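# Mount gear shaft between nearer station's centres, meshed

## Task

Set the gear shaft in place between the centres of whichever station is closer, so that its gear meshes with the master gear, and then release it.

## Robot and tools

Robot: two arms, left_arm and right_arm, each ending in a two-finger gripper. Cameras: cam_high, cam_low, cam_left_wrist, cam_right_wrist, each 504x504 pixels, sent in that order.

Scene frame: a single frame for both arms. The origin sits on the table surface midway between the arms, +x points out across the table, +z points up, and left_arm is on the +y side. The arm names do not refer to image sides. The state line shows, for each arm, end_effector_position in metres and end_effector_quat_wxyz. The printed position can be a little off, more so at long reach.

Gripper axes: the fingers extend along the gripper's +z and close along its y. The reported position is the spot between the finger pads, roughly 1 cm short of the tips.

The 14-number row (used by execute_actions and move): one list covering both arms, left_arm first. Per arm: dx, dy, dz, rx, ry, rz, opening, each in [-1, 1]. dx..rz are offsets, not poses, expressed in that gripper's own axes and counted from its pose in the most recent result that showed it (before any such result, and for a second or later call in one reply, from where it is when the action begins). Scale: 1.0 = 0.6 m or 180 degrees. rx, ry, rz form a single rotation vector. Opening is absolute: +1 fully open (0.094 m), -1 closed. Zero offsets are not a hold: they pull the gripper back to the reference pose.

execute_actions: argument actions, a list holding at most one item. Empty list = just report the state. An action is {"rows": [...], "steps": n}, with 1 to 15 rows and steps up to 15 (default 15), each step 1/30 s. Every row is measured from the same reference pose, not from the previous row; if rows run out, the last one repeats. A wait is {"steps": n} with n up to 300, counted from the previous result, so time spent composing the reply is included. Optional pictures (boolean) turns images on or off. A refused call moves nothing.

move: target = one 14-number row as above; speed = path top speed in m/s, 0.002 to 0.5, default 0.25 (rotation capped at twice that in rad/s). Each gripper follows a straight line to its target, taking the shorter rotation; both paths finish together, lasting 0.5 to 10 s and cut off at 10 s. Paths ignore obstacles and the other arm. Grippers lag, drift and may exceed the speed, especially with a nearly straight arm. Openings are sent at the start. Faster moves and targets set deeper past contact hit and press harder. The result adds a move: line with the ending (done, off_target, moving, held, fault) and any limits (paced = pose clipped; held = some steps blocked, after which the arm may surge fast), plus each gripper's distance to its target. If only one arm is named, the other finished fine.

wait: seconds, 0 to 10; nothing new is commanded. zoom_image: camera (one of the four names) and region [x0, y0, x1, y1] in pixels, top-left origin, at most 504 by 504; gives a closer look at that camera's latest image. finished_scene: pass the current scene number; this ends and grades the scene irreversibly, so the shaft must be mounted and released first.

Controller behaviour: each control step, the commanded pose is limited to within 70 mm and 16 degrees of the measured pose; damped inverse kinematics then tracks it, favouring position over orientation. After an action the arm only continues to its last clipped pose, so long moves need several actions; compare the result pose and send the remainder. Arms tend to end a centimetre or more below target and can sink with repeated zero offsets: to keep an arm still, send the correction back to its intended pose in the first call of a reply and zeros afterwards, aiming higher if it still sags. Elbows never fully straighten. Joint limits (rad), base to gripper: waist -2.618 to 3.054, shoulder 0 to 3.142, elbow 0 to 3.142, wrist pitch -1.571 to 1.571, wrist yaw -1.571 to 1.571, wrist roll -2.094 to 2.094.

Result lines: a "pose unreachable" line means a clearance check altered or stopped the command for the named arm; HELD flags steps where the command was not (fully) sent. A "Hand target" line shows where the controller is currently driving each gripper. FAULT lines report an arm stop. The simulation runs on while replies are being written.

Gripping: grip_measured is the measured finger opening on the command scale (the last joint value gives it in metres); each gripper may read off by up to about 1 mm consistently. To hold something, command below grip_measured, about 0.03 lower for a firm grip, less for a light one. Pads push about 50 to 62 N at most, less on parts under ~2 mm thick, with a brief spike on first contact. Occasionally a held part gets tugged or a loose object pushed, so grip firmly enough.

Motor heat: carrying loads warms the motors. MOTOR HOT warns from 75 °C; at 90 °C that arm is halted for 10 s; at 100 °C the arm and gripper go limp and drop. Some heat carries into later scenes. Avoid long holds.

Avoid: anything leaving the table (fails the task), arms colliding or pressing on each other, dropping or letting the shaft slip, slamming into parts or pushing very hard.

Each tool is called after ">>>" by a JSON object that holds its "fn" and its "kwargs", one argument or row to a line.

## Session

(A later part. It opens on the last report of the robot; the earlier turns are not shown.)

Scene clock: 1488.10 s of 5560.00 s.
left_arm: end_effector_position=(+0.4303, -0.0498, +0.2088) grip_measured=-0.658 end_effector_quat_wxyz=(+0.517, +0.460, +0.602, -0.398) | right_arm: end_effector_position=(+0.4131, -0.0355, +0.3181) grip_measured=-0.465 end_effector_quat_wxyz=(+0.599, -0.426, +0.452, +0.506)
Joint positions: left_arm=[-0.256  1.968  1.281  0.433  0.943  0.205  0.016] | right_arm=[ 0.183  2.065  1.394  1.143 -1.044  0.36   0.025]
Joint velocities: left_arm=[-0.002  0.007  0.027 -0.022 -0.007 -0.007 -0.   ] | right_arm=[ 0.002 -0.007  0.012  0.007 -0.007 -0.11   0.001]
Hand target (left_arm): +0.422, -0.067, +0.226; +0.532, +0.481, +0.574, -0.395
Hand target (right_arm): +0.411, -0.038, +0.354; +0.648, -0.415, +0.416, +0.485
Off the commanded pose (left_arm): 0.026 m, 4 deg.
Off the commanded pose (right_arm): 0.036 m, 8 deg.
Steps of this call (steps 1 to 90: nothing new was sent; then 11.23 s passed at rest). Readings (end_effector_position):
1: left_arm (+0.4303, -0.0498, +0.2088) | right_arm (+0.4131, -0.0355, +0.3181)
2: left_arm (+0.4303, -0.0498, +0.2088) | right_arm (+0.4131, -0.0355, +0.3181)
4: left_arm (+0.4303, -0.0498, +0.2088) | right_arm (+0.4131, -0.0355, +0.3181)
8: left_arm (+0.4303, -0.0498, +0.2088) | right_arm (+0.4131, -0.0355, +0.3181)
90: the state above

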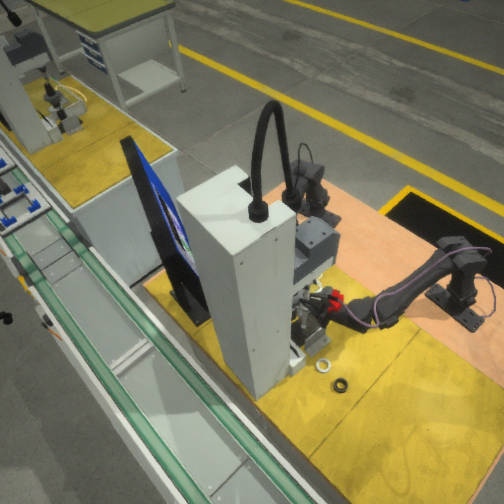

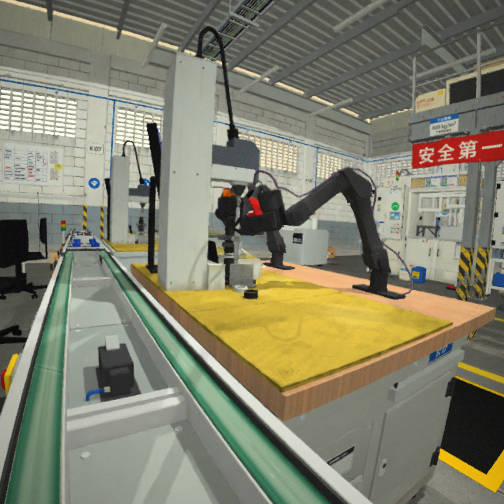

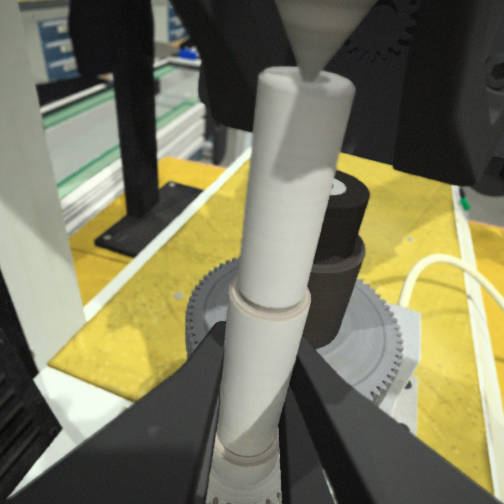

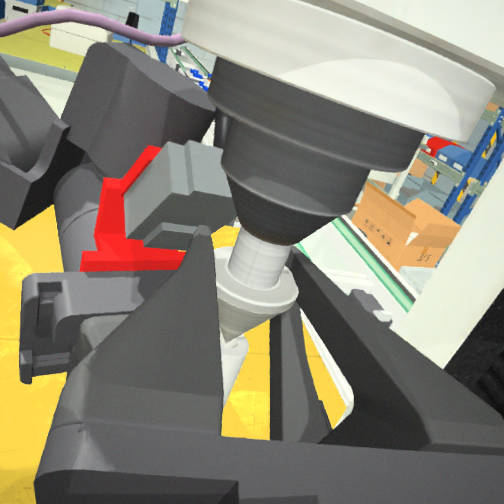

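>>> {"fn": "execute_actions", "kwargs": {
  "actions": [
    {"rows": [[-0.0333,-0.0183,0.0208,0.009,-0.0075,0.0205,-0.71,-0.057,-0.003,0.0133,0.012,-0.026,-0.031,-0.495],[-0.0333,-0.0183,0.0208,0.009,-0.0075,0.0205,-0.71,-0.0555,-0.003,0.013,0.0117,-0.0253,-0.030,-0.495],[-0.0333,-0.0183,0.0208,0.009,-0.0075,0.0205,-0.71,-0.054,-0.003,0.0126,0.0114,-0.0246,-0.029,-0.495],[-0.0333,-0.0183,0.0208,0.009,-0.0075,0.0205,-0.71,-0.0525,-0.003,0.0122,0.0111,-0.024,-0.0285,-0.495],[-0.0333,-0.0183,0.0208,0.009,-0.0075,0.0205,-0.71,-0.051,-0.003,0.0119,0.0108,-0.0233,-0.028,-0.495],[-0.0333,-0.0183,0.0208,0.009,-0.0075,0.0205,-0.71,-0.0495,-0.003,0.0115,0.0105,-0.0226,-0.027,-0.495],[-0.0333,-0.0183,0.0208,0.009,-0.0075,0.0205,-0.71,-0.048,-0.003,0.0112,0.0102,-0.022,-0.026,-0.495],[-0.0333,-0.0183,0.0208,0.009,-0.0075,0.0205,-0.71,-0.0465,-0.003,0.0108,0.0099,-0.0213,-0.0255,-0.495],[-0.0333,-0.0183,0.0208,0.009,-0.0075,0.0205,-0.71,-0.045,-0.003,0.0105,0.0096,-0.0206,-0.025,-0.495],[-0.0333,-0.0183,0.0208,0.009,-0.0075,0.0205,-0.71,-0.0435,-0.003,0.0101,0.0093,-0.02,-0.024,-0.495],[-0.0333,-0.0183,0.0208,0.009,-0.0075,0.0205,-0.71,-0.042,-0.003,0.0098,0.009,-0.0193,-0.023,-0.495],[-0.0333,-0.0183,0.0208,0.009,-0.0075,0.0205,-0.71,-0.042,-0.003,0.0098,0.009,-0.0193,-0.023,-0.495]], "steps": 15}
  ]
}}

>>> {"fn": "execute_actions", "kwargs": {
  "actions": [
    {"steps": 20}
  ]
}}

Scene clock: 1497.10 s of 5560.00 s.
left_arm: end_effector_position=(+0.4303, -0.0498, +0.2085) grip_measured=-0.658 end_effector_quat_wxyz=(+0.517, +0.460, +0.602, -0.398) | right_arm: end_effector_position=(+0.4132, -0.0355, +0.3141) grip_measured=-0.465 end_effector_quat_wxyz=(+0.595, -0.430, +0.453, +0.507)
Joint positions: left_arm=[-0.256  1.968  1.281  0.431  0.943  0.206  0.016] | right_arm=[ 0.181  2.072  1.394  1.143 -1.055  0.357  0.025]
Joint velocities: left_arm=[-0.002 -0.007  0.007 -0.095 -0.022  0.037  0.   ] | right_arm=[-0.022 -0.017  0.007 -0.066  0.037  0.022 -0.   ]
Hand target (left_arm): +0.422, -0.067, +0.226; +0.531, +0.481, +0.575, -0.395
Hand target (right_arm): +0.412, -0.037, +0.344; +0.635, -0.418, +0.425, +0.490
Off the commanded pose (left_arm): 0.026 m, 4 deg.
Off the commanded pose (right_arm): 0.030 m, 6 deg.
Steps of this call (steps 1 to 90: nothing new was sent; then 5.50 s passed at rest; steps 91 to 105: all 15 steps of this action). Readings (end_effector_position):
91: left_arm (+0.4303, -0.0498, +0.2086) | right_arm (+0.4131, -0.0355, +0.3181)
92: left_arm (+0.4303, -0.0498, +0.2086) | right_arm (+0.4130, -0.0355, +0.3181)
94: left_arm (+0.4303, -0.0498, +0.2086) | right_arm (+0.4130, -0.0355, +0.3181)
98: left_arm (+0.4303, -0.0498, +0.2086) | right_arm (+0.4132, -0.0357, +0.3174)
105: the state above

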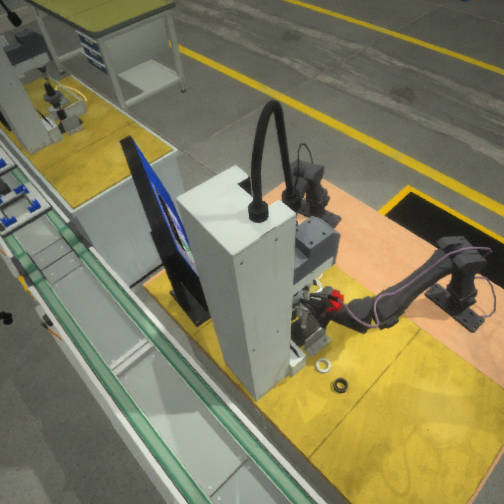

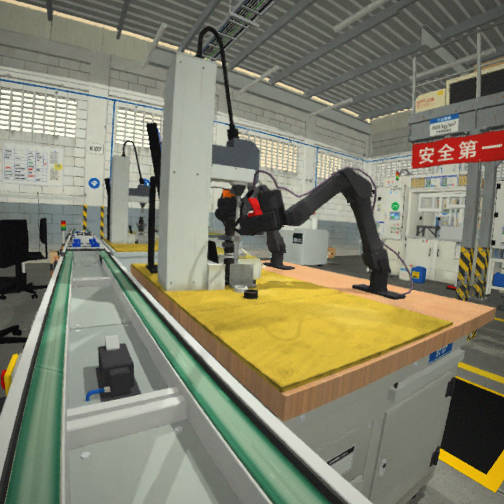

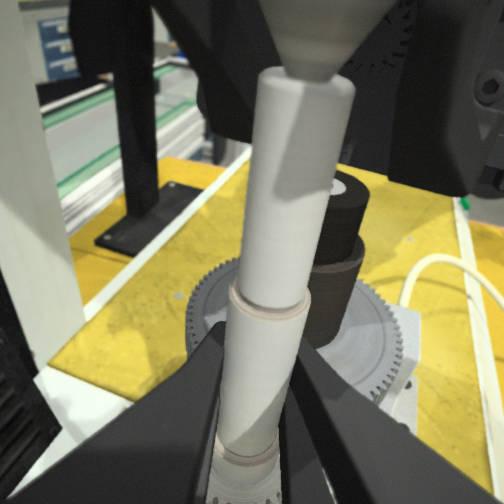

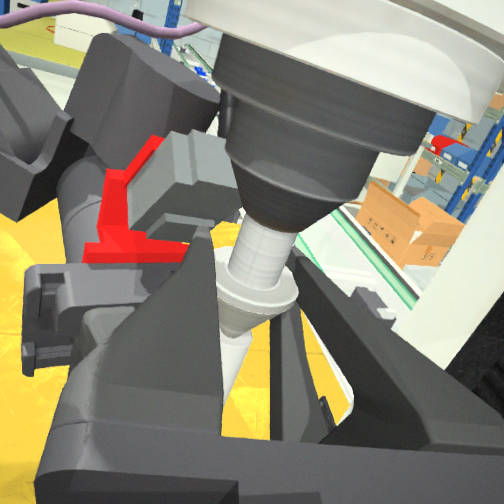

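Scene clock: 1497.77 s of 5560.00 s.
left_arm: end_effector_position=(+0.4303, -0.0498, +0.2085) grip_measured=-0.658 end_effector_quat_wxyz=(+0.517, +0.460, +0.602, -0.398) | right_arm: end_effector_position=(+0.4132, -0.0355, +0.3141) grip_measured=-0.465 end_effector_quat_wxyz=(+0.595, -0.430, +0.453, +0.507)
Joint positions: left_arm=[-0.256  1.968  1.281  0.431  0.943  0.206  0.016] | right_arm=[ 0.181  2.072  1.394  1.143 -1.055  0.357  0.025]
Joint velocities: left_arm=[-0.027  0.007  0.027  0.022  0.022 -0.051 -0.   ] | right_arm=[-0.022 -0.007 -0.002 -0.007 -0.037 -0.11   0.   ]
Hand target (left_arm): +0.422, -0.067, +0.226; +0.531, +0.481, +0.575, -0.395
Hand target (right_arm): +0.412, -0.037, +0.344; +0.635, -0.418, +0.425, +0.490
Off the commanded pose (left_arm): 0.026 m, 4 deg.
Off the commanded pose (right_arm): 0.030 m, 6 deg.
Steps of this call (steps 1 to 20: nothing new was sent). Readings (end_effector_position):
1: left_arm (+0.4303, -0.0498, +0.2085) | right_arm (+0.4132, -0.0355, +0.3141)
2: left_arm (+0.4303, -0.0498, +0.2085) | right_arm (+0.4132, -0.0355, +0.3141)
4: left_arm (+0.4303, -0.0498, +0.2085) | right_arm (+0.4132, -0.0355, +0.3141)
8: left_arm (+0.4303, -0.0498, +0.2085) | right_arm (+0.4132, -0.0355, +0.3141)
20: the state above

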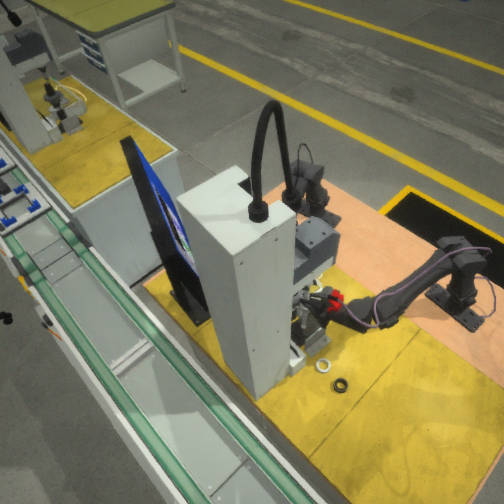

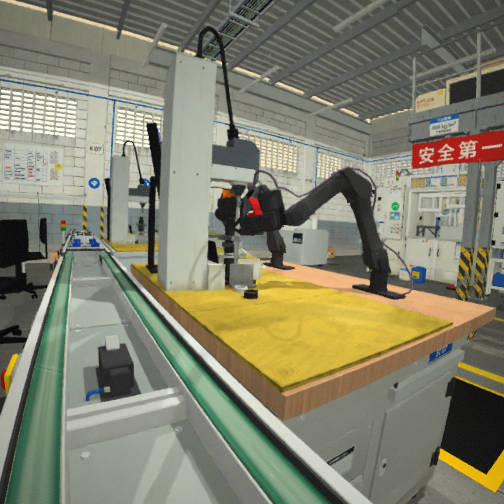

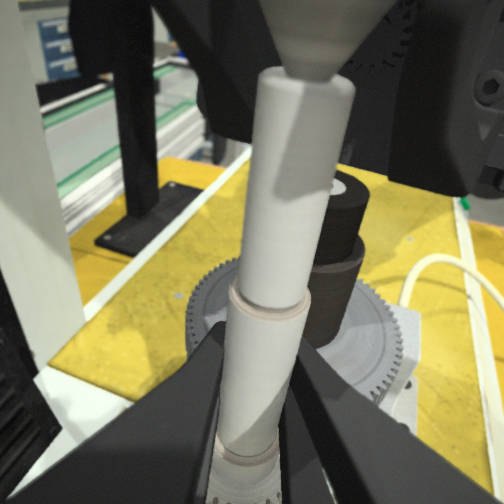

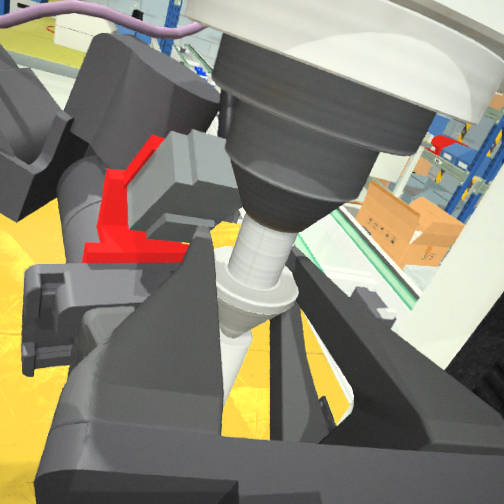

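>>> {"fn": "execute_actions", "kwargs": {
  "actions": [
    {"rows": [[-0.0338,-0.0183,0.0208,0.009,-0.0075,0.0205,-0.71,-0.048,-0.003,0.0112,0.010,-0.021,-0.025,-0.495],[-0.0338,-0.0183,0.0208,0.009,-0.0075,0.0205,-0.71,-0.046,-0.003,0.0107,0.0095,-0.020,-0.024,-0.495],[-0.0338,-0.0183,0.0208,0.009,-0.0075,0.0205,-0.71,-0.044,-0.003,0.0102,0.009,-0.019,-0.0225,-0.495],[-0.0338,-0.0183,0.0208,0.009,-0.0075,0.0205,-0.71,-0.042,-0.0028,0.0098,0.0085,-0.018,-0.021,-0.495],[-0.0338,-0.0183,0.0208,0.009,-0.0075,0.0205,-0.71,-0.040,-0.0026,0.0093,0.008,-0.017,-0.020,-0.495],[-0.0338,-0.0183,0.0208,0.009,-0.0075,0.0205,-0.71,-0.038,-0.0024,0.0088,0.0075,-0.016,-0.019,-0.495],[-0.0338,-0.0183,0.0208,0.009,-0.0075,0.0205,-0.71,-0.036,-0.0022,0.0084,0.007,-0.015,-0.0175,-0.495],[-0.0338,-0.0183,0.0208,0.009,-0.0075,0.0205,-0.71,-0.034,-0.002,0.0079,0.0065,-0.014,-0.016,-0.495],[-0.0338,-0.0183,0.0208,0.009,-0.0075,0.0205,-0.71,-0.032,-0.002,0.0074,0.006,-0.013,-0.015,-0.495],[-0.0338,-0.0183,0.0208,0.009,-0.0075,0.0205,-0.71,-0.030,-0.002,0.007,0.0055,-0.012,-0.014,-0.495],[-0.0338,-0.0183,0.0208,0.009,-0.0075,0.0205,-0.71,-0.028,-0.002,0.0065,0.005,-0.011,-0.0125,-0.495],[-0.0338,-0.0183,0.0208,0.009,-0.0075,0.0205,-0.71,-0.026,-0.002,0.006,0.0045,-0.010,-0.011,-0.495],[-0.0338,-0.0183,0.0208,0.009,-0.0075,0.0205,-0.71,-0.024,-0.002,0.0056,0.004,-0.009,-0.010,-0.495]], "steps": 15}
  ],
  "pictures": false
}}

>>> {"fn": "execute_actions", "kwargs": {
  "actions": [
    {"steps": 20}
  ]
}}

Scene clock: 1510.63 s of 5560.00 s.
left_arm: end_effector_position=(+0.4302, -0.0498, +0.2085) grip_measured=-0.658 end_effector_quat_wxyz=(+0.517, +0.460, +0.602, -0.398) | right_arm: end_effector_position=(+0.4131, -0.0355, +0.3130) grip_measured=-0.465 end_effector_quat_wxyz=(+0.592, -0.430, +0.454, +0.507)
Joint positions: left_arm=[-0.256  1.968  1.281  0.431  0.944  0.207  0.016] | right_arm=[ 0.181  2.072  1.394  1.137 -1.059  0.357  0.025]
Joint velocities: left_arm=[-0.002 -0.007 -0.022 -0.007 -0.051  0.139  0.001] | right_arm=[ 0.012 -0.007 -0.002  0.007 -0.051  0.066 -0.001]
Hand target (left_arm): +0.422, -0.067, +0.227; +0.531, +0.481, +0.575, -0.395
Hand target (right_arm): +0.413, -0.036, +0.329; +0.612, -0.426, +0.441, +0.500
Off the commanded pose (left_arm): 0.026 m, 4 deg.
Off the commanded pose (right_arm): 0.016 m, 3 deg.
Steps of this call (steps 1 to 90: nothing new was sent; then 9.37 s passed at rest; steps 91 to 105: all 15 steps of this action). Readings (end_effector_position):
91: left_arm (+0.4303, -0.0498, +0.2085) | right_arm (+0.4131, -0.0355, +0.3141)
92: left_arm (+0.4303, -0.0498, +0.2085) | right_arm (+0.4131, -0.0355, +0.3141)
94: left_arm (+0.4303, -0.0498, +0.2085) | right_arm (+0.4130, -0.0355, +0.3141)
98: left_arm (+0.4303, -0.0498, +0.2085) | right_arm (+0.4132, -0.0356, +0.3138)
105: the state above

Scene clock: 1511.30 s of 5560.00 s.
left_arm: end_effector_position=(+0.4302, -0.0498, +0.2085) grip_measured=-0.658 end_effector_quat_wxyz=(+0.517, +0.460, +0.602, -0.398) | right_arm: end_effector_position=(+0.4131, -0.0355, +0.3130) grip_measured=-0.465 end_effector_quat_wxyz=(+0.592, -0.430, +0.454, +0.507)
Joint positions: left_arm=[-0.256  1.968  1.281  0.431  0.944  0.207  0.016] | right_arm=[ 0.181  2.072  1.394  1.137 -1.059  0.357  0.025]
Joint velocities: left_arm=[ 0.007  0.007 -0.002 -0.007 -0.022 -0.007 -0.   ] | right_arm=[-0.007 -0.027 -0.012 -0.066 -0.037 -0.007  0.001]
Hand target (left_arm): +0.422, -0.067, +0.227; +0.531, +0.481, +0.575, -0.395
Hand target (right_arm): +0.413, -0.036, +0.329; +0.612, -0.426, +0.441, +0.500
Off the commanded pose (left_arm): 0.026 m, 4 deg.
Off the commanded pose (right_arm): 0.016 m, 3 deg.
Steps of this call (steps 1 to 20: nothing new was sent). Readings (end_effector_position):
1: left_arm (+0.4302, -0.0498, +0.2085) | right_arm (+0.4131, -0.0355, +0.3130)
2: left_arm (+0.4302, -0.0498, +0.2085) | right_arm (+0.4131, -0.0355, +0.3130)
4: left_arm (+0.4302, -0.0498, +0.2085) | right_arm (+0.4131, -0.0355, +0.3130)
8: left_arm (+0.4302, -0.0498, +0.2085) | right_arm (+0.4131, -0.0355, +0.3130)
20: the state above

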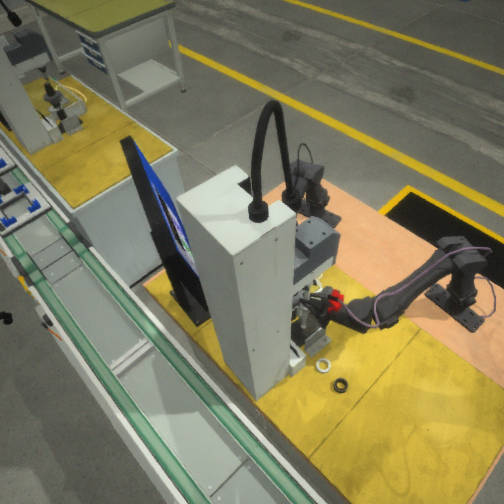

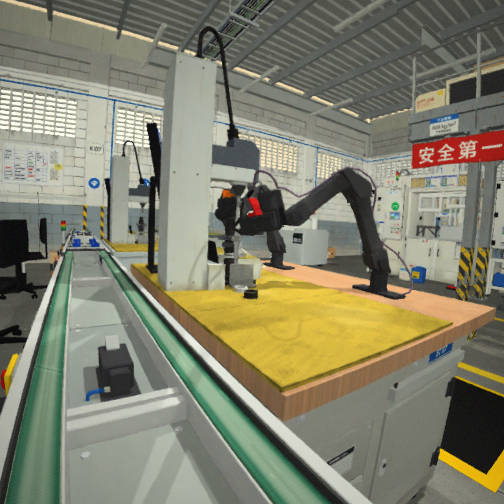

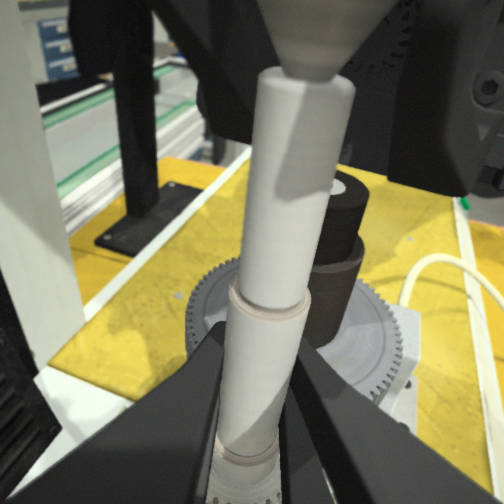

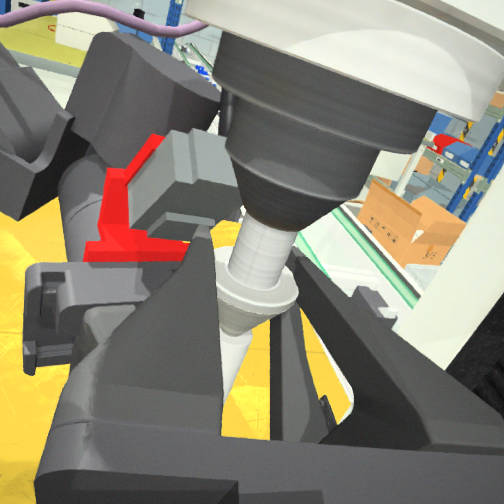

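>>> {"fn": "execute_actions", "kwargs": {
  "actions": [
    {"rows": [[-0.0338,-0.0183,0.0208,0.009,-0.0075,0.0205,-0.71,-0.025,-0.002,0.0058,0.004,-0.009,-0.010,-0.495],[-0.0338,-0.0183,0.0208,0.009,-0.0075,0.0205,-0.71,-0.023,-0.002,0.0054,0.0036,-0.008,-0.009,-0.495],[-0.0338,-0.0183,0.0208,0.009,-0.0075,0.0205,-0.71,-0.021,-0.0015,0.005,0.0032,-0.007,-0.008,-0.495],[-0.0338,-0.0183,0.0208,0.009,-0.0075,0.0205,-0.71,-0.019,-0.0015,0.0045,0.0028,-0.006,-0.007,-0.495],[-0.0338,-0.0183,0.0208,0.009,-0.0075,0.0205,-0.71,-0.017,-0.001,0.004,0.0024,-0.005,-0.006,-0.48],[-0.0338,-0.0183,0.0208,0.009,-0.0075,0.0205,-0.71,-0.016,-0.001,0.0037,0.002,-0.004,-0.005,-0.465],[-0.0338,-0.0183,0.0208,0.009,-0.0075,0.0205,-0.71,-0.016,-0.001,0.0037,0.002,-0.004,-0.005,-0.45],[-0.0338,-0.0183,0.0208,0.009,-0.0075,0.0205,-0.71,-0.016,-0.001,0.0037,0.002,-0.004,-0.005,-0.42],[-0.0338,-0.0183,0.0208,0.009,-0.0075,0.0205,-0.71,-0.016,-0.001,0.0037,0.002,-0.004,-0.005,-0.38],[-0.0338,-0.0183,0.0208,0.009,-0.0075,0.0205,-0.71,-0.016,-0.001,0.0037,0.002,-0.004,-0.005,-0.34],[-0.0338,-0.0183,0.0208,0.009,-0.0075,0.0205,-0.71,-0.016,-0.001,0.0037,0.002,-0.004,-0.005,-0.30],[-0.0338,-0.0183,0.0208,0.009,-0.0075,0.0205,-0.71,-0.016,-0.001,0.0037,0.002,-0.004,-0.005,-0.25],[-0.0338,-0.0183,0.0208,0.009,-0.0075,0.0205,-0.71,-0.016,-0.001,0.0037,0.002,-0.004,-0.005,-0.2]], "steps": 15}
  ],
  "pictures": false
}}

>>> {"fn": "execute_actions", "kwargs": {
  "actions": [
    {"steps": 20}
  ]
}}

Scene clock: 1527.50 s of 5560.00 s.
left_arm: end_effector_position=(+0.4301, -0.0498, +0.2084) grip_measured=-0.658 end_effector_quat_wxyz=(+0.517, +0.460, +0.602, -0.398) | right_arm: end_effector_position=(+0.4136, -0.0356, +0.3124) grip_measured=-0.203 end_effector_quat_wxyz=(+0.592, -0.430, +0.456, +0.507)
Joint positions: left_arm=[-0.256  1.968  1.281  0.43   0.944  0.207  0.016] | right_arm=[ 0.18   2.072  1.394  1.133 -1.059  0.355  0.037]
Joint velocities: left_arm=[ 0.002 -0.017 -0.017  0.051  0.081  0.051  0.   ] | right_arm=[ 0.002  0.007 -0.002  0.007 -0.037 -0.081  0.003]
Hand target (left_arm): +0.422, -0.067, +0.226; +0.530, +0.482, +0.575, -0.395
Hand target (right_arm): +0.413, -0.036, +0.323; +0.601, -0.429, +0.449, +0.504
Off the commanded pose (left_arm): 0.026 m, 4 deg.
Off the commanded pose (right_arm): 0.010 m, 1 deg.
Steps of this call (steps 1 to 90: nothing new was sent; then 12.70 s passed at rest; steps 91 to 105: all 15 steps of this action). Readings (end_effector_position):
91: left_arm (+0.4301, -0.0498, +0.2084) | right_arm (+0.4132, -0.0355, +0.3129)
92: left_arm (+0.4301, -0.0498, +0.2084) | right_arm (+0.4131, -0.0355, +0.3128)
94: left_arm (+0.4301, -0.0498, +0.2084) | right_arm (+0.4133, -0.0356, +0.3126)
98: left_arm (+0.4301, -0.0498, +0.2084) | right_arm (+0.4133, -0.0355, +0.3123)
105: the state above

Scene clock: 1528.17 s of 5560.00 s.
left_arm: end_effector_position=(+0.4301, -0.0498, +0.2084) grip_measured=-0.658 end_effector_quat_wxyz=(+0.517, +0.460, +0.602, -0.398) | right_arm: end_effector_position=(+0.4137, -0.0356, +0.3125) grip_measured=-0.201 end_effector_quat_wxyz=(+0.592, -0.430, +0.456, +0.507)
Joint positions: left_arm=[-0.256  1.968  1.281  0.43   0.944  0.207  0.016] | right_arm=[ 0.18   2.072  1.394  1.133 -1.058  0.355  0.038]
Joint velocities: left_arm=[-0.002 -0.007 -0.012  0.037  0.007  0.022  0.   ] | right_arm=[ 0.002 -0.022  0.022  0.037  0.051 -0.007 -0.001]
Hand target (left_arm): +0.422, -0.067, +0.226; +0.530, +0.482, +0.575, -0.395
Hand target (right_arm): +0.413, -0.036, +0.323; +0.601, -0.429, +0.449, +0.504
Off the commanded pose (left_arm): 0.026 m, 4 deg.
Off the commanded pose (right_arm): 0.010 m, 1 deg.
Steps of this call (steps 1 to 20: nothing new was sent). Readings (end_effector_position):
1: left_arm (+0.4301, -0.0498, +0.2084) | right_arm (+0.4137, -0.0356, +0.3124)
2: left_arm (+0.4301, -0.0498, +0.2084) | right_arm (+0.4137, -0.0356, +0.3124)
4: left_arm (+0.4301, -0.0498, +0.2084) | right_arm (+0.4137, -0.0356, +0.3124)
8: left_arm (+0.4301, -0.0498, +0.2084) | right_arm (+0.4137, -0.0356, +0.3125)
20: the state above

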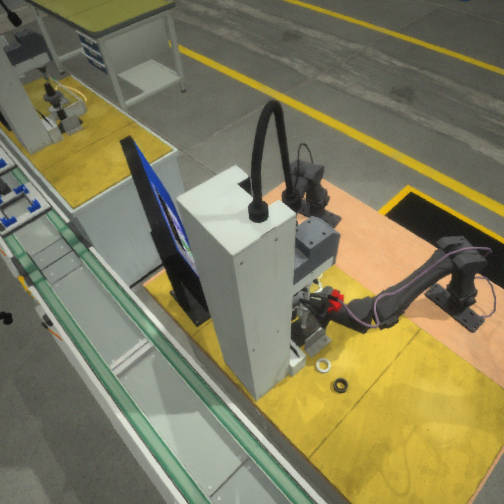

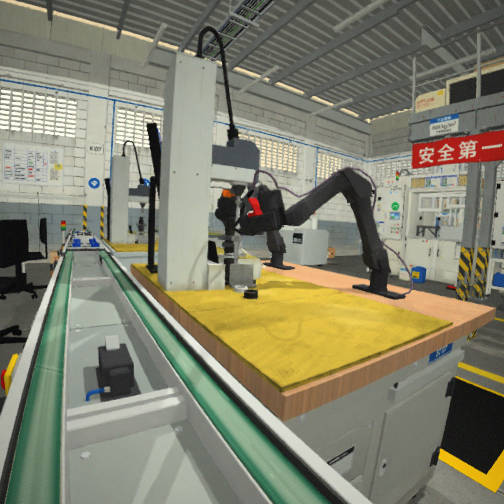

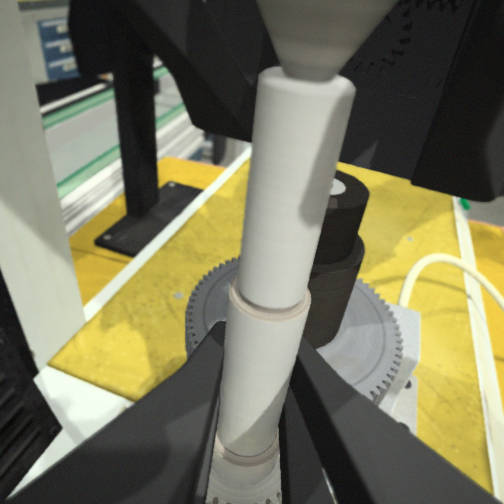

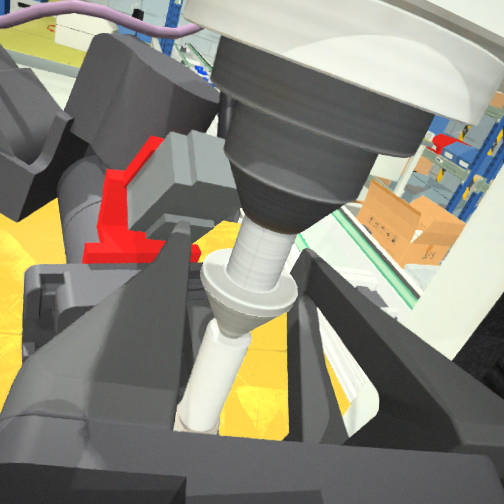

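>>> {"fn": "execute_actions", "kwargs": {
  "actions": [
    {"rows": [[-0.033,-0.017,0.019,0.0084,-0.007,0.019,-0.71,-0.0165,-0.001,0.002,0.002,-0.004,-0.005,-0.2],[-0.032,-0.016,0.0175,0.0078,-0.0065,0.018,-0.71,-0.017,-0.001,-0.001,0.002,-0.004,-0.005,-0.2],[-0.031,-0.0148,0.016,0.0072,-0.006,0.0165,-0.71,-0.018,-0.001,-0.005,0.002,-0.004,-0.005,-0.2],[-0.030,-0.0136,0.0145,0.0066,-0.0055,0.015,-0.71,-0.019,-0.001,-0.010,0.002,-0.004,-0.005,-0.2],[-0.029,-0.0124,0.013,0.006,-0.005,0.0135,-0.71,-0.020,-0.001,-0.015,0.002,-0.004,-0.005,-0.2],[-0.028,-0.0112,0.0115,0.0054,-0.0045,0.012,-0.71,-0.021,-0.001,-0.020,0.002,-0.004,-0.005,-0.2],[-0.027,-0.010,0.010,0.0048,-0.004,0.011,-0.71,-0.022,-0.001,-0.025,0.002,-0.004,-0.005,-0.2],[-0.026,-0.0088,0.0085,0.0042,-0.0035,0.0095,-0.71,-0.023,-0.001,-0.030,0.002,-0.004,-0.005,-0.2],[-0.025,-0.0076,0.007,0.0036,-0.003,0.008,-0.71,-0.024,-0.001,-0.035,0.002,-0.004,-0.005,-0.2],[-0.024,-0.0064,0.0055,0.003,-0.0025,0.007,-0.71,-0.025,-0.001,-0.040,0.002,-0.004,-0.005,-0.2],[-0.023,-0.0052,0.004,0.0024,-0.002,0.0055,-0.71,-0.026,-0.001,-0.045,0.002,-0.004,-0.005,-0.2],[-0.022,-0.004,0.0025,0.0018,-0.0015,0.004,-0.71,-0.027,-0.001,-0.050,0.002,-0.004,-0.005,-0.2],[-0.021,-0.0028,0.001,0.0012,-0.001,0.003,-0.71,-0.028,-0.001,-0.055,0.002,-0.004,-0.005,-0.2],[-0.020,-0.0016,-0.001,0.0006,-0.0005,0.0015,-0.71,-0.029,-0.001,-0.060,0.002,-0.004,-0.005,-0.2],[-0.020,0,-0.003,0,0,0,-0.71,-0.030,-0.001,-0.064,0.002,-0.004,-0.005,-0.2]], "steps": 15}
  ],
  "pictures": false
}}

>>> {"fn": "execute_actions", "kwargs": {
  "actions": [
    {"steps": 20}
  ]
}}

Scene clock: 1553.17 s of 5560.00 s.
left_arm: end_effector_position=(+0.4303, -0.0493, +0.2084) grip_measured=-0.658 end_effector_quat_wxyz=(+0.515, +0.459, +0.605, -0.397) | right_arm: end_effector_position=(+0.4159, -0.0655, +0.3140) grip_measured=-0.201 end_effector_quat_wxyz=(+0.597, -0.428, +0.458, +0.501)
Joint positions: left_arm=[-0.256  1.964  1.281  0.42   0.939  0.207  0.016] | right_arm=[ 0.116  2.044  1.346  1.193 -1.103  0.396  0.038]
Joint velocities: left_arm=[ 0.007 -0.012  0.002 -0.007 -0.066 -0.066 -0.   ] | right_arm=[-0.203 -0.1   -0.154  0.212 -0.11   0.227 -0.   ]
Hand target (left_arm): +0.430, -0.050, +0.220; +0.517, +0.460, +0.602, -0.398
Hand target (right_arm): +0.410, -0.075, +0.321; +0.599, -0.430, +0.452, +0.502
Off the commanded pose (left_arm): 0.012 m, 0 deg.
Off the commanded pose (right_arm): 0.015 m, 1 deg.
Steps of this call (steps 1 to 90: nothing new was sent; then 21.50 s passed at rest; steps 91 to 105: all 15 steps of this action). Readings (end_effector_position):
91: left_arm (+0.4301, -0.0498, +0.2084) | right_arm (+0.4137, -0.0356, +0.3125)
92: left_arm (+0.4301, -0.0498, +0.2085) | right_arm (+0.4137, -0.0356, +0.3125)
94: left_arm (+0.4301, -0.0497, +0.2085) | right_arm (+0.4138, -0.0359, +0.3125)
98: left_arm (+0.4302, -0.0496, +0.2084) | right_arm (+0.4156, -0.0419, +0.3134)
105: the state above

Scene clock: 1553.83 s of 5560.00 s.
left_arm: end_effector_position=(+0.4303, -0.0492, +0.2083) grip_measured=-0.658 end_effector_quat_wxyz=(+0.515, +0.458, +0.606, -0.396) | right_arm: end_effector_position=(+0.4146, -0.0735, +0.3158) grip_measured=-0.201 end_effector_quat_wxyz=(+0.598, -0.430, +0.455, +0.501)
Joint positions: left_arm=[-0.256  1.964  1.281  0.419  0.938  0.207  0.016] | right_arm=[ 0.098  2.039  1.338  1.225 -1.123  0.42   0.038]
Joint velocities: left_arm=[-0.017  0.007 -0.007  0.007 -0.022 -0.081  0.001] | right_arm=[-0.017 -0.022 -0.007  0.007 -0.081  0.007  0.   ]
Hand target (left_arm): +0.430, -0.050, +0.220; +0.517, +0.460, +0.602, -0.398
Hand target (right_arm): +0.410, -0.075, +0.322; +0.599, -0.430, +0.452, +0.502
Off the commanded pose (left_arm): 0.012 m, 1 deg.
Off the commanded pose (right_arm): 0.009 m, 1 deg.
Steps of this call (steps 1 to 20: nothing new was sent). Readings (end_effector_position):
1: left_arm (+0.4303, -0.0492, +0.2084) | right_arm (+0.4161, -0.0685, +0.3140)
2: left_arm (+0.4303, -0.0492, +0.2083) | right_arm (+0.4164, -0.0709, +0.3143)
4: left_arm (+0.4303, -0.0492, +0.2083) | right_arm (+0.4167, -0.0735, +0.3152)
8: left_arm (+0.4303, -0.0492, +0.2083) | right_arm (+0.4154, -0.0736, +0.3156)
20: the state above

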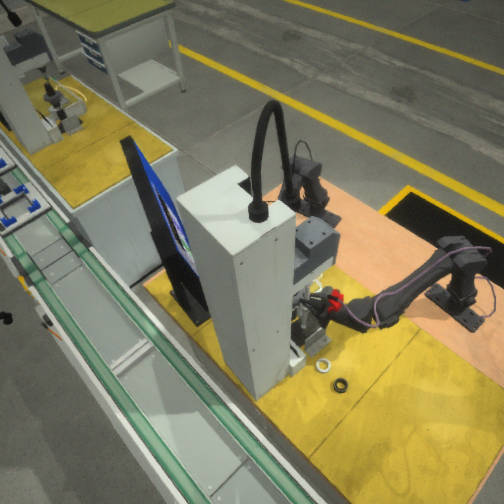

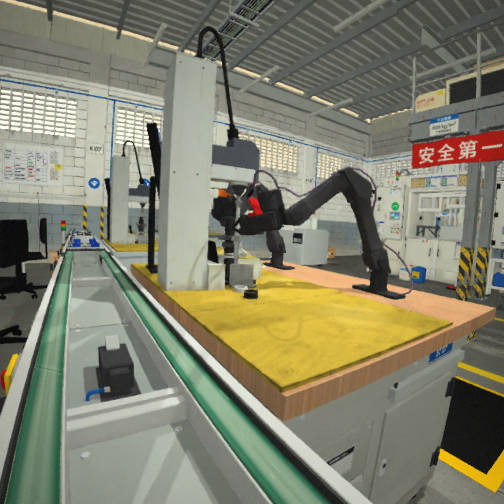

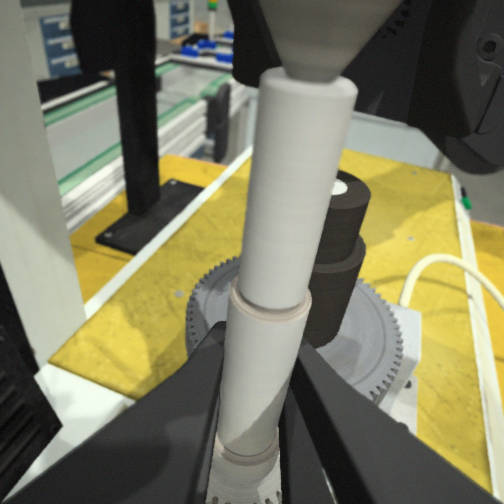

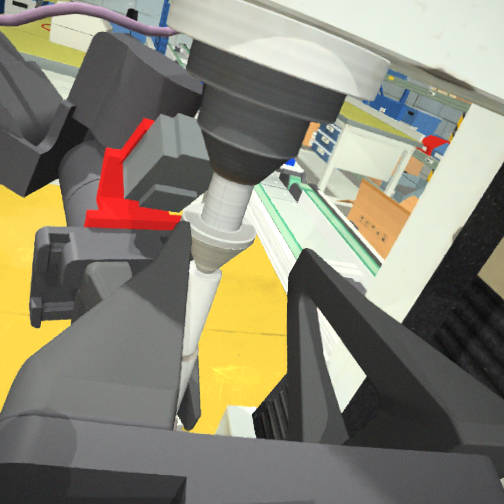

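>>> {"fn": "execute_actions", "kwargs": {
  "actions": [
    {"rows": [[-0.020,0,-0.003,0,0,0,-0.69,-0.012,0.008,-0.002,0,0,0,-0.2],[-0.020,0,-0.003,0,0,0,-0.67,-0.013,0.010,-0.006,0,0,0,-0.2],[-0.020,0,-0.003,0,0,0,-0.655,-0.014,0.013,-0.011,0,0,0,-0.2],[-0.020,0,-0.003,0,0,0,-0.64,-0.015,0.016,-0.017,0,0,0,-0.2],[-0.020,0,-0.003,0,0,0,-0.62,-0.0165,0.019,-0.023,0,0,0,-0.2],[-0.020,0,-0.003,0,0,0,-0.59,-0.018,0.022,-0.029,0,0,0,-0.2],[-0.020,0,-0.003,0,0,0,-0.56,-0.0195,0.025,-0.035,0,0,0,-0.2],[-0.020,0,-0.003,0,0,0,-0.52,-0.021,0.028,-0.041,0,0,0,-0.2],[-0.020,0,-0.003,0,0,0,-0.48,-0.0225,0.031,-0.047,0,0,0,-0.2],[-0.020,0,-0.003,0,0,0,-0.44,-0.024,0.034,-0.053,0,0,0,-0.2],[-0.020,0,-0.003,0,0,0,-0.40,-0.0255,0.037,-0.059,0,0,0,-0.2],[-0.020,0,-0.003,0,0,0,-0.36,-0.027,0.040,-0.065,0,0,0,-0.2],[-0.020,0,-0.003,0,0,0,-0.32,-0.0285,0.043,-0.071,0,0,0,-0.2],[-0.020,0,-0.003,0,0,0,-0.28,-0.030,0.046,-0.076,0,0,0,-0.2],[-0.020,0,-0.003,0,0,0,-0.25,-0.031,0.048,-0.080,0,0,0,-0.2]], "steps": 15}
  ],
  "pictures": false
}}

>>> {"fn": "execute_actions", "kwargs": {
  "actions": [
    {"steps": 20}
  ]
}}

Scene clock: 1566.53 s of 5560.00 s.
left_arm: end_effector_position=(+0.4297, -0.0487, +0.2063) grip_measured=-0.268 end_effector_quat_wxyz=(+0.510, +0.456, +0.612, -0.397) | right_arm: end_effector_position=(+0.3914, -0.1105, +0.3151) grip_measured=-0.201 end_effector_quat_wxyz=(+0.595, -0.427, +0.465, +0.497)
Joint positions: left_arm=[-0.256  1.961  1.281  0.399  0.935  0.207  0.034] | right_arm=[ 0.025  1.928  1.173  1.312 -1.179  0.476  0.038]
Joint velocities: left_arm=[ 0.007 -0.002 -0.007  0.007  0.007 -0.007  0.031] | right_arm=[-0.212 -0.227 -0.315  0.344 -0.168  0.198 -0.   ]
Hand target (left_arm): +0.430, -0.049, +0.221; +0.516, +0.458, +0.606, -0.396
Hand target (right_arm): +0.380, -0.119, +0.322; +0.596, -0.432, +0.457, +0.498
Off the commanded pose (left_arm): 0.014 m, 1 deg.
Off the commanded pose (right_arm): 0.017 m, 1 deg.
Steps of this call (steps 1 to 90: nothing new was sent; then 9.20 s passed at rest; steps 91 to 105: all 15 steps of this action). Readings (end_effector_position):
91: left_arm (+0.4303, -0.0492, +0.2082) | right_arm (+0.4145, -0.0735, +0.3159)
92: left_arm (+0.4303, -0.0491, +0.2083) | right_arm (+0.4142, -0.0736, +0.3158)
94: left_arm (+0.4304, -0.0489, +0.2084) | right_arm (+0.4113, -0.0746, +0.3151)
98: left_arm (+0.4301, -0.0488, +0.2076) | right_arm (+0.4032, -0.0836, +0.3139)
105: the state above

Scene clock: 1567.20 s of 5560.00 s.
left_arm: end_effector_position=(+0.4296, -0.0486, +0.2059) grip_measured=-0.252 end_effector_quat_wxyz=(+0.509, +0.456, +0.612, -0.397) | right_arm: end_effector_position=(+0.3848, -0.1166, +0.3180) grip_measured=-0.201 end_effector_quat_wxyz=(+0.595, -0.434, +0.459, +0.498)
Joint positions: left_arm=[-0.256  1.961  1.281  0.398  0.935  0.207  0.035] | right_arm=[ 0.011  1.915  1.156  1.359 -1.202  0.507  0.038]
Joint velocities: left_arm=[ 0.002 -0.017 -0.027 -0.007 -0.051  0.007 -0.001] | right_arm=[-0.002 -0.012 -0.012 -0.022  0.007 -0.022 -0.   ]
Hand target (left_arm): +0.430, -0.049, +0.221; +0.516, +0.458, +0.606, -0.396
Hand target (right_arm): +0.380, -0.119, +0.322; +0.597, -0.432, +0.457, +0.498
Off the commanded pose (left_arm): 0.015 m, 1 deg.
Off the commanded pose (right_arm): 0.008 m, 1 deg.
Steps of this call (steps 1 to 20: nothing new was sent). Readings (end_effector_position):
1: left_arm (+0.4297, -0.0487, +0.2062) | right_arm (+0.3899, -0.1134, +0.3153)
2: left_arm (+0.4297, -0.0486, +0.2061) | right_arm (+0.3887, -0.1153, +0.3159)
4: left_arm (+0.4296, -0.0486, +0.2060) | right_arm (+0.3873, -0.1168, +0.3171)
8: left_arm (+0.4296, -0.0486, +0.2059) | right_arm (+0.3857, -0.1167, +0.3177)
20: the state above

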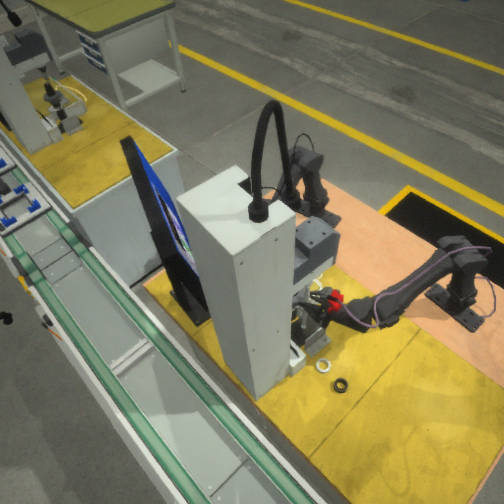

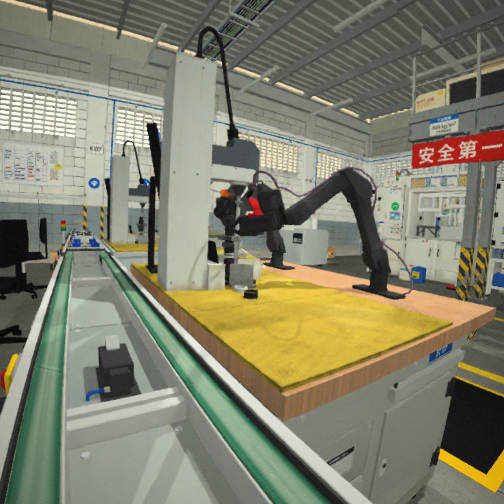

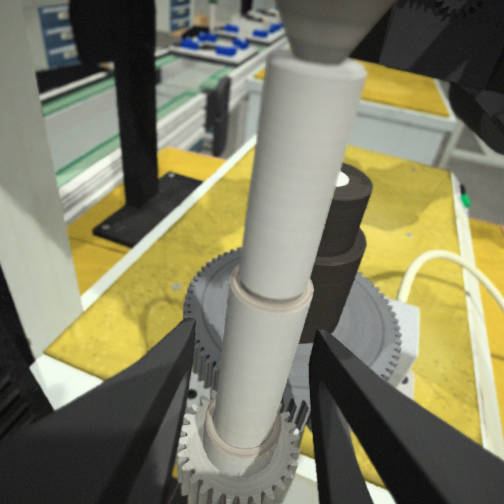

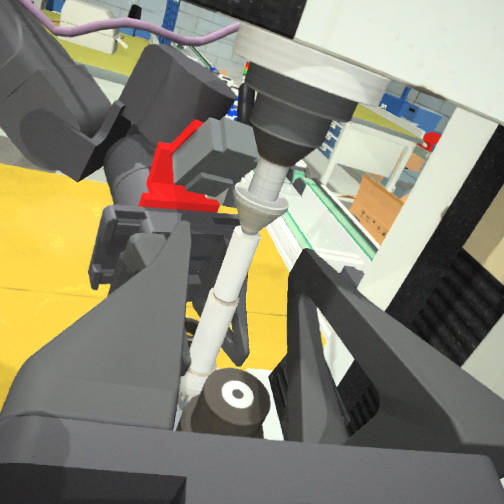

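>>> {"fn": "zoom_image", "kwargs": {
  "camera": "cam_left_wrist",
  "region": [160, 340, 330, 504]
}}

Region (160, 340, 330, 504) of cam_left_wrist's 504x504 image, scaled by 2.965, with more detail than that image has; it fills the top 486 rows of this view, and the rest is white.

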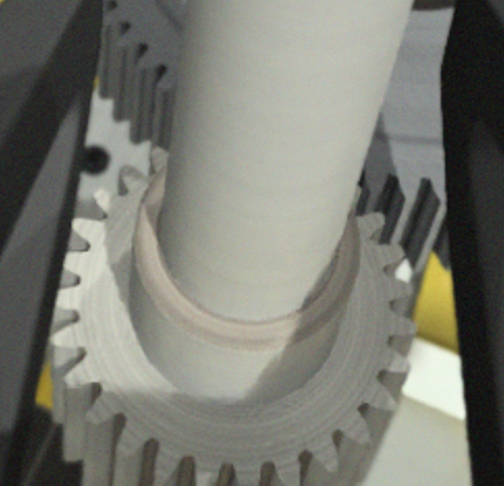

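>>> {"fn": "move", "kwargs": {
  "target": [-0.03,0,-0.1,0,0,0,-0.25,0.164,0.110,-0.0253,0.3775,0.1904,0.0610,-0.2],
  "speed": 0.25
}}

Scene clock: 1610.17 s of 5560.00 s.
left_arm: end_effector_position=(+0.4195, +0.0003, +0.2334) grip_measured=-0.252 end_effector_quat_wxyz=(+0.513, +0.457, +0.609, -0.396) | right_arm: end_effector_position=(+0.3247, -0.1054, +0.2099) grip_measured=-0.201 end_effector_quat_wxyz=(+0.523, -0.118, +0.841, +0.075)
Joint positions: left_arm=[-0.148  1.836  1.234  0.281  1.037  0.265  0.035] | right_arm=[ 0.673  1.408  0.949 -0.072  0.509  0.282  0.038]
Joint velocities: left_arm=[ 0.002 -0.022 -0.012 -0.022 -0.022 -0.022  0.   ] | right_arm=[-0.017  0.007  0.002 -0.051 -0.007  0.037 -0.001]
Hand target (left_arm): +0.416, +0.006, +0.234; +0.509, +0.456, +0.612, -0.398
Hand target (right_arm): +0.326, -0.103, +0.217; +0.526, -0.111, +0.840, +0.077
Off the commanded pose (left_arm): 0.007 m, 1 deg.
Off the commanded pose (right_arm): 0.005 m, 2 deg.
After step 90, 36.63 s passed at rest.
move: done

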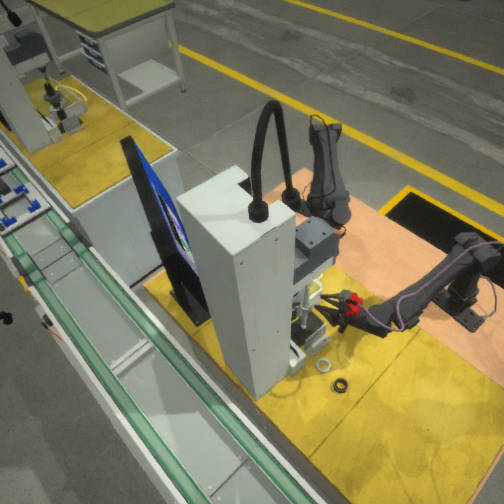

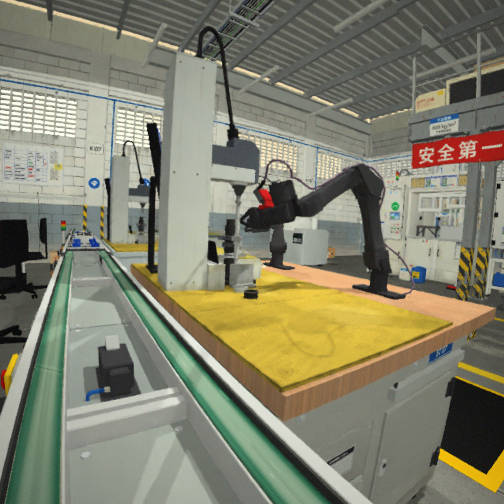

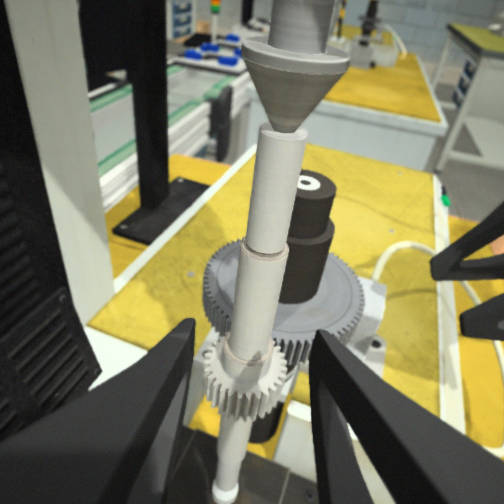

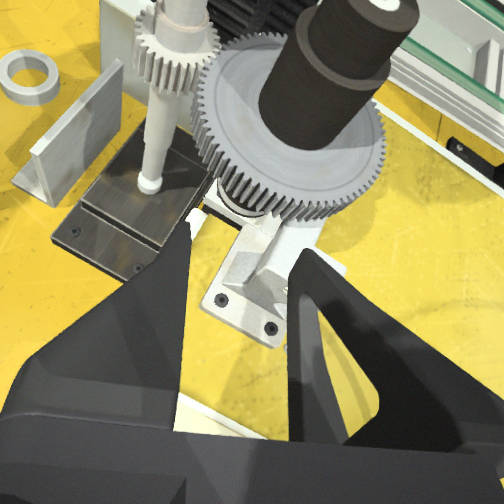

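>>> {"fn": "zoom_image", "kwargs": {
  "camera": "cam_right_wrist",
  "region": [130, 0, 270, 120]
}}

Region (130, 0, 270, 120) of cam_right_wrist's 504x504 image, scaled by 3.600, with more detail than that image has; it fills the top 432 rows of this view, and the rest is white.

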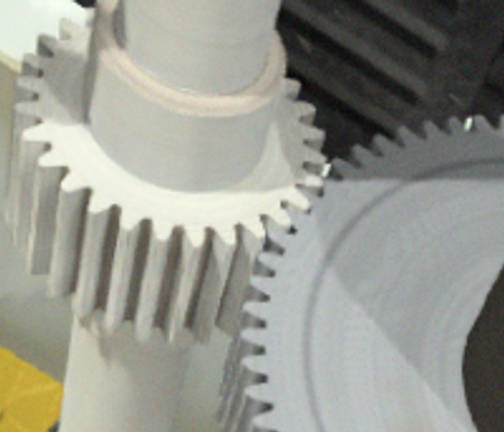

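>>> {"fn": "finished_scene", "kwargs": {
  "scene": 1
}}

The scene is finished: the task was done.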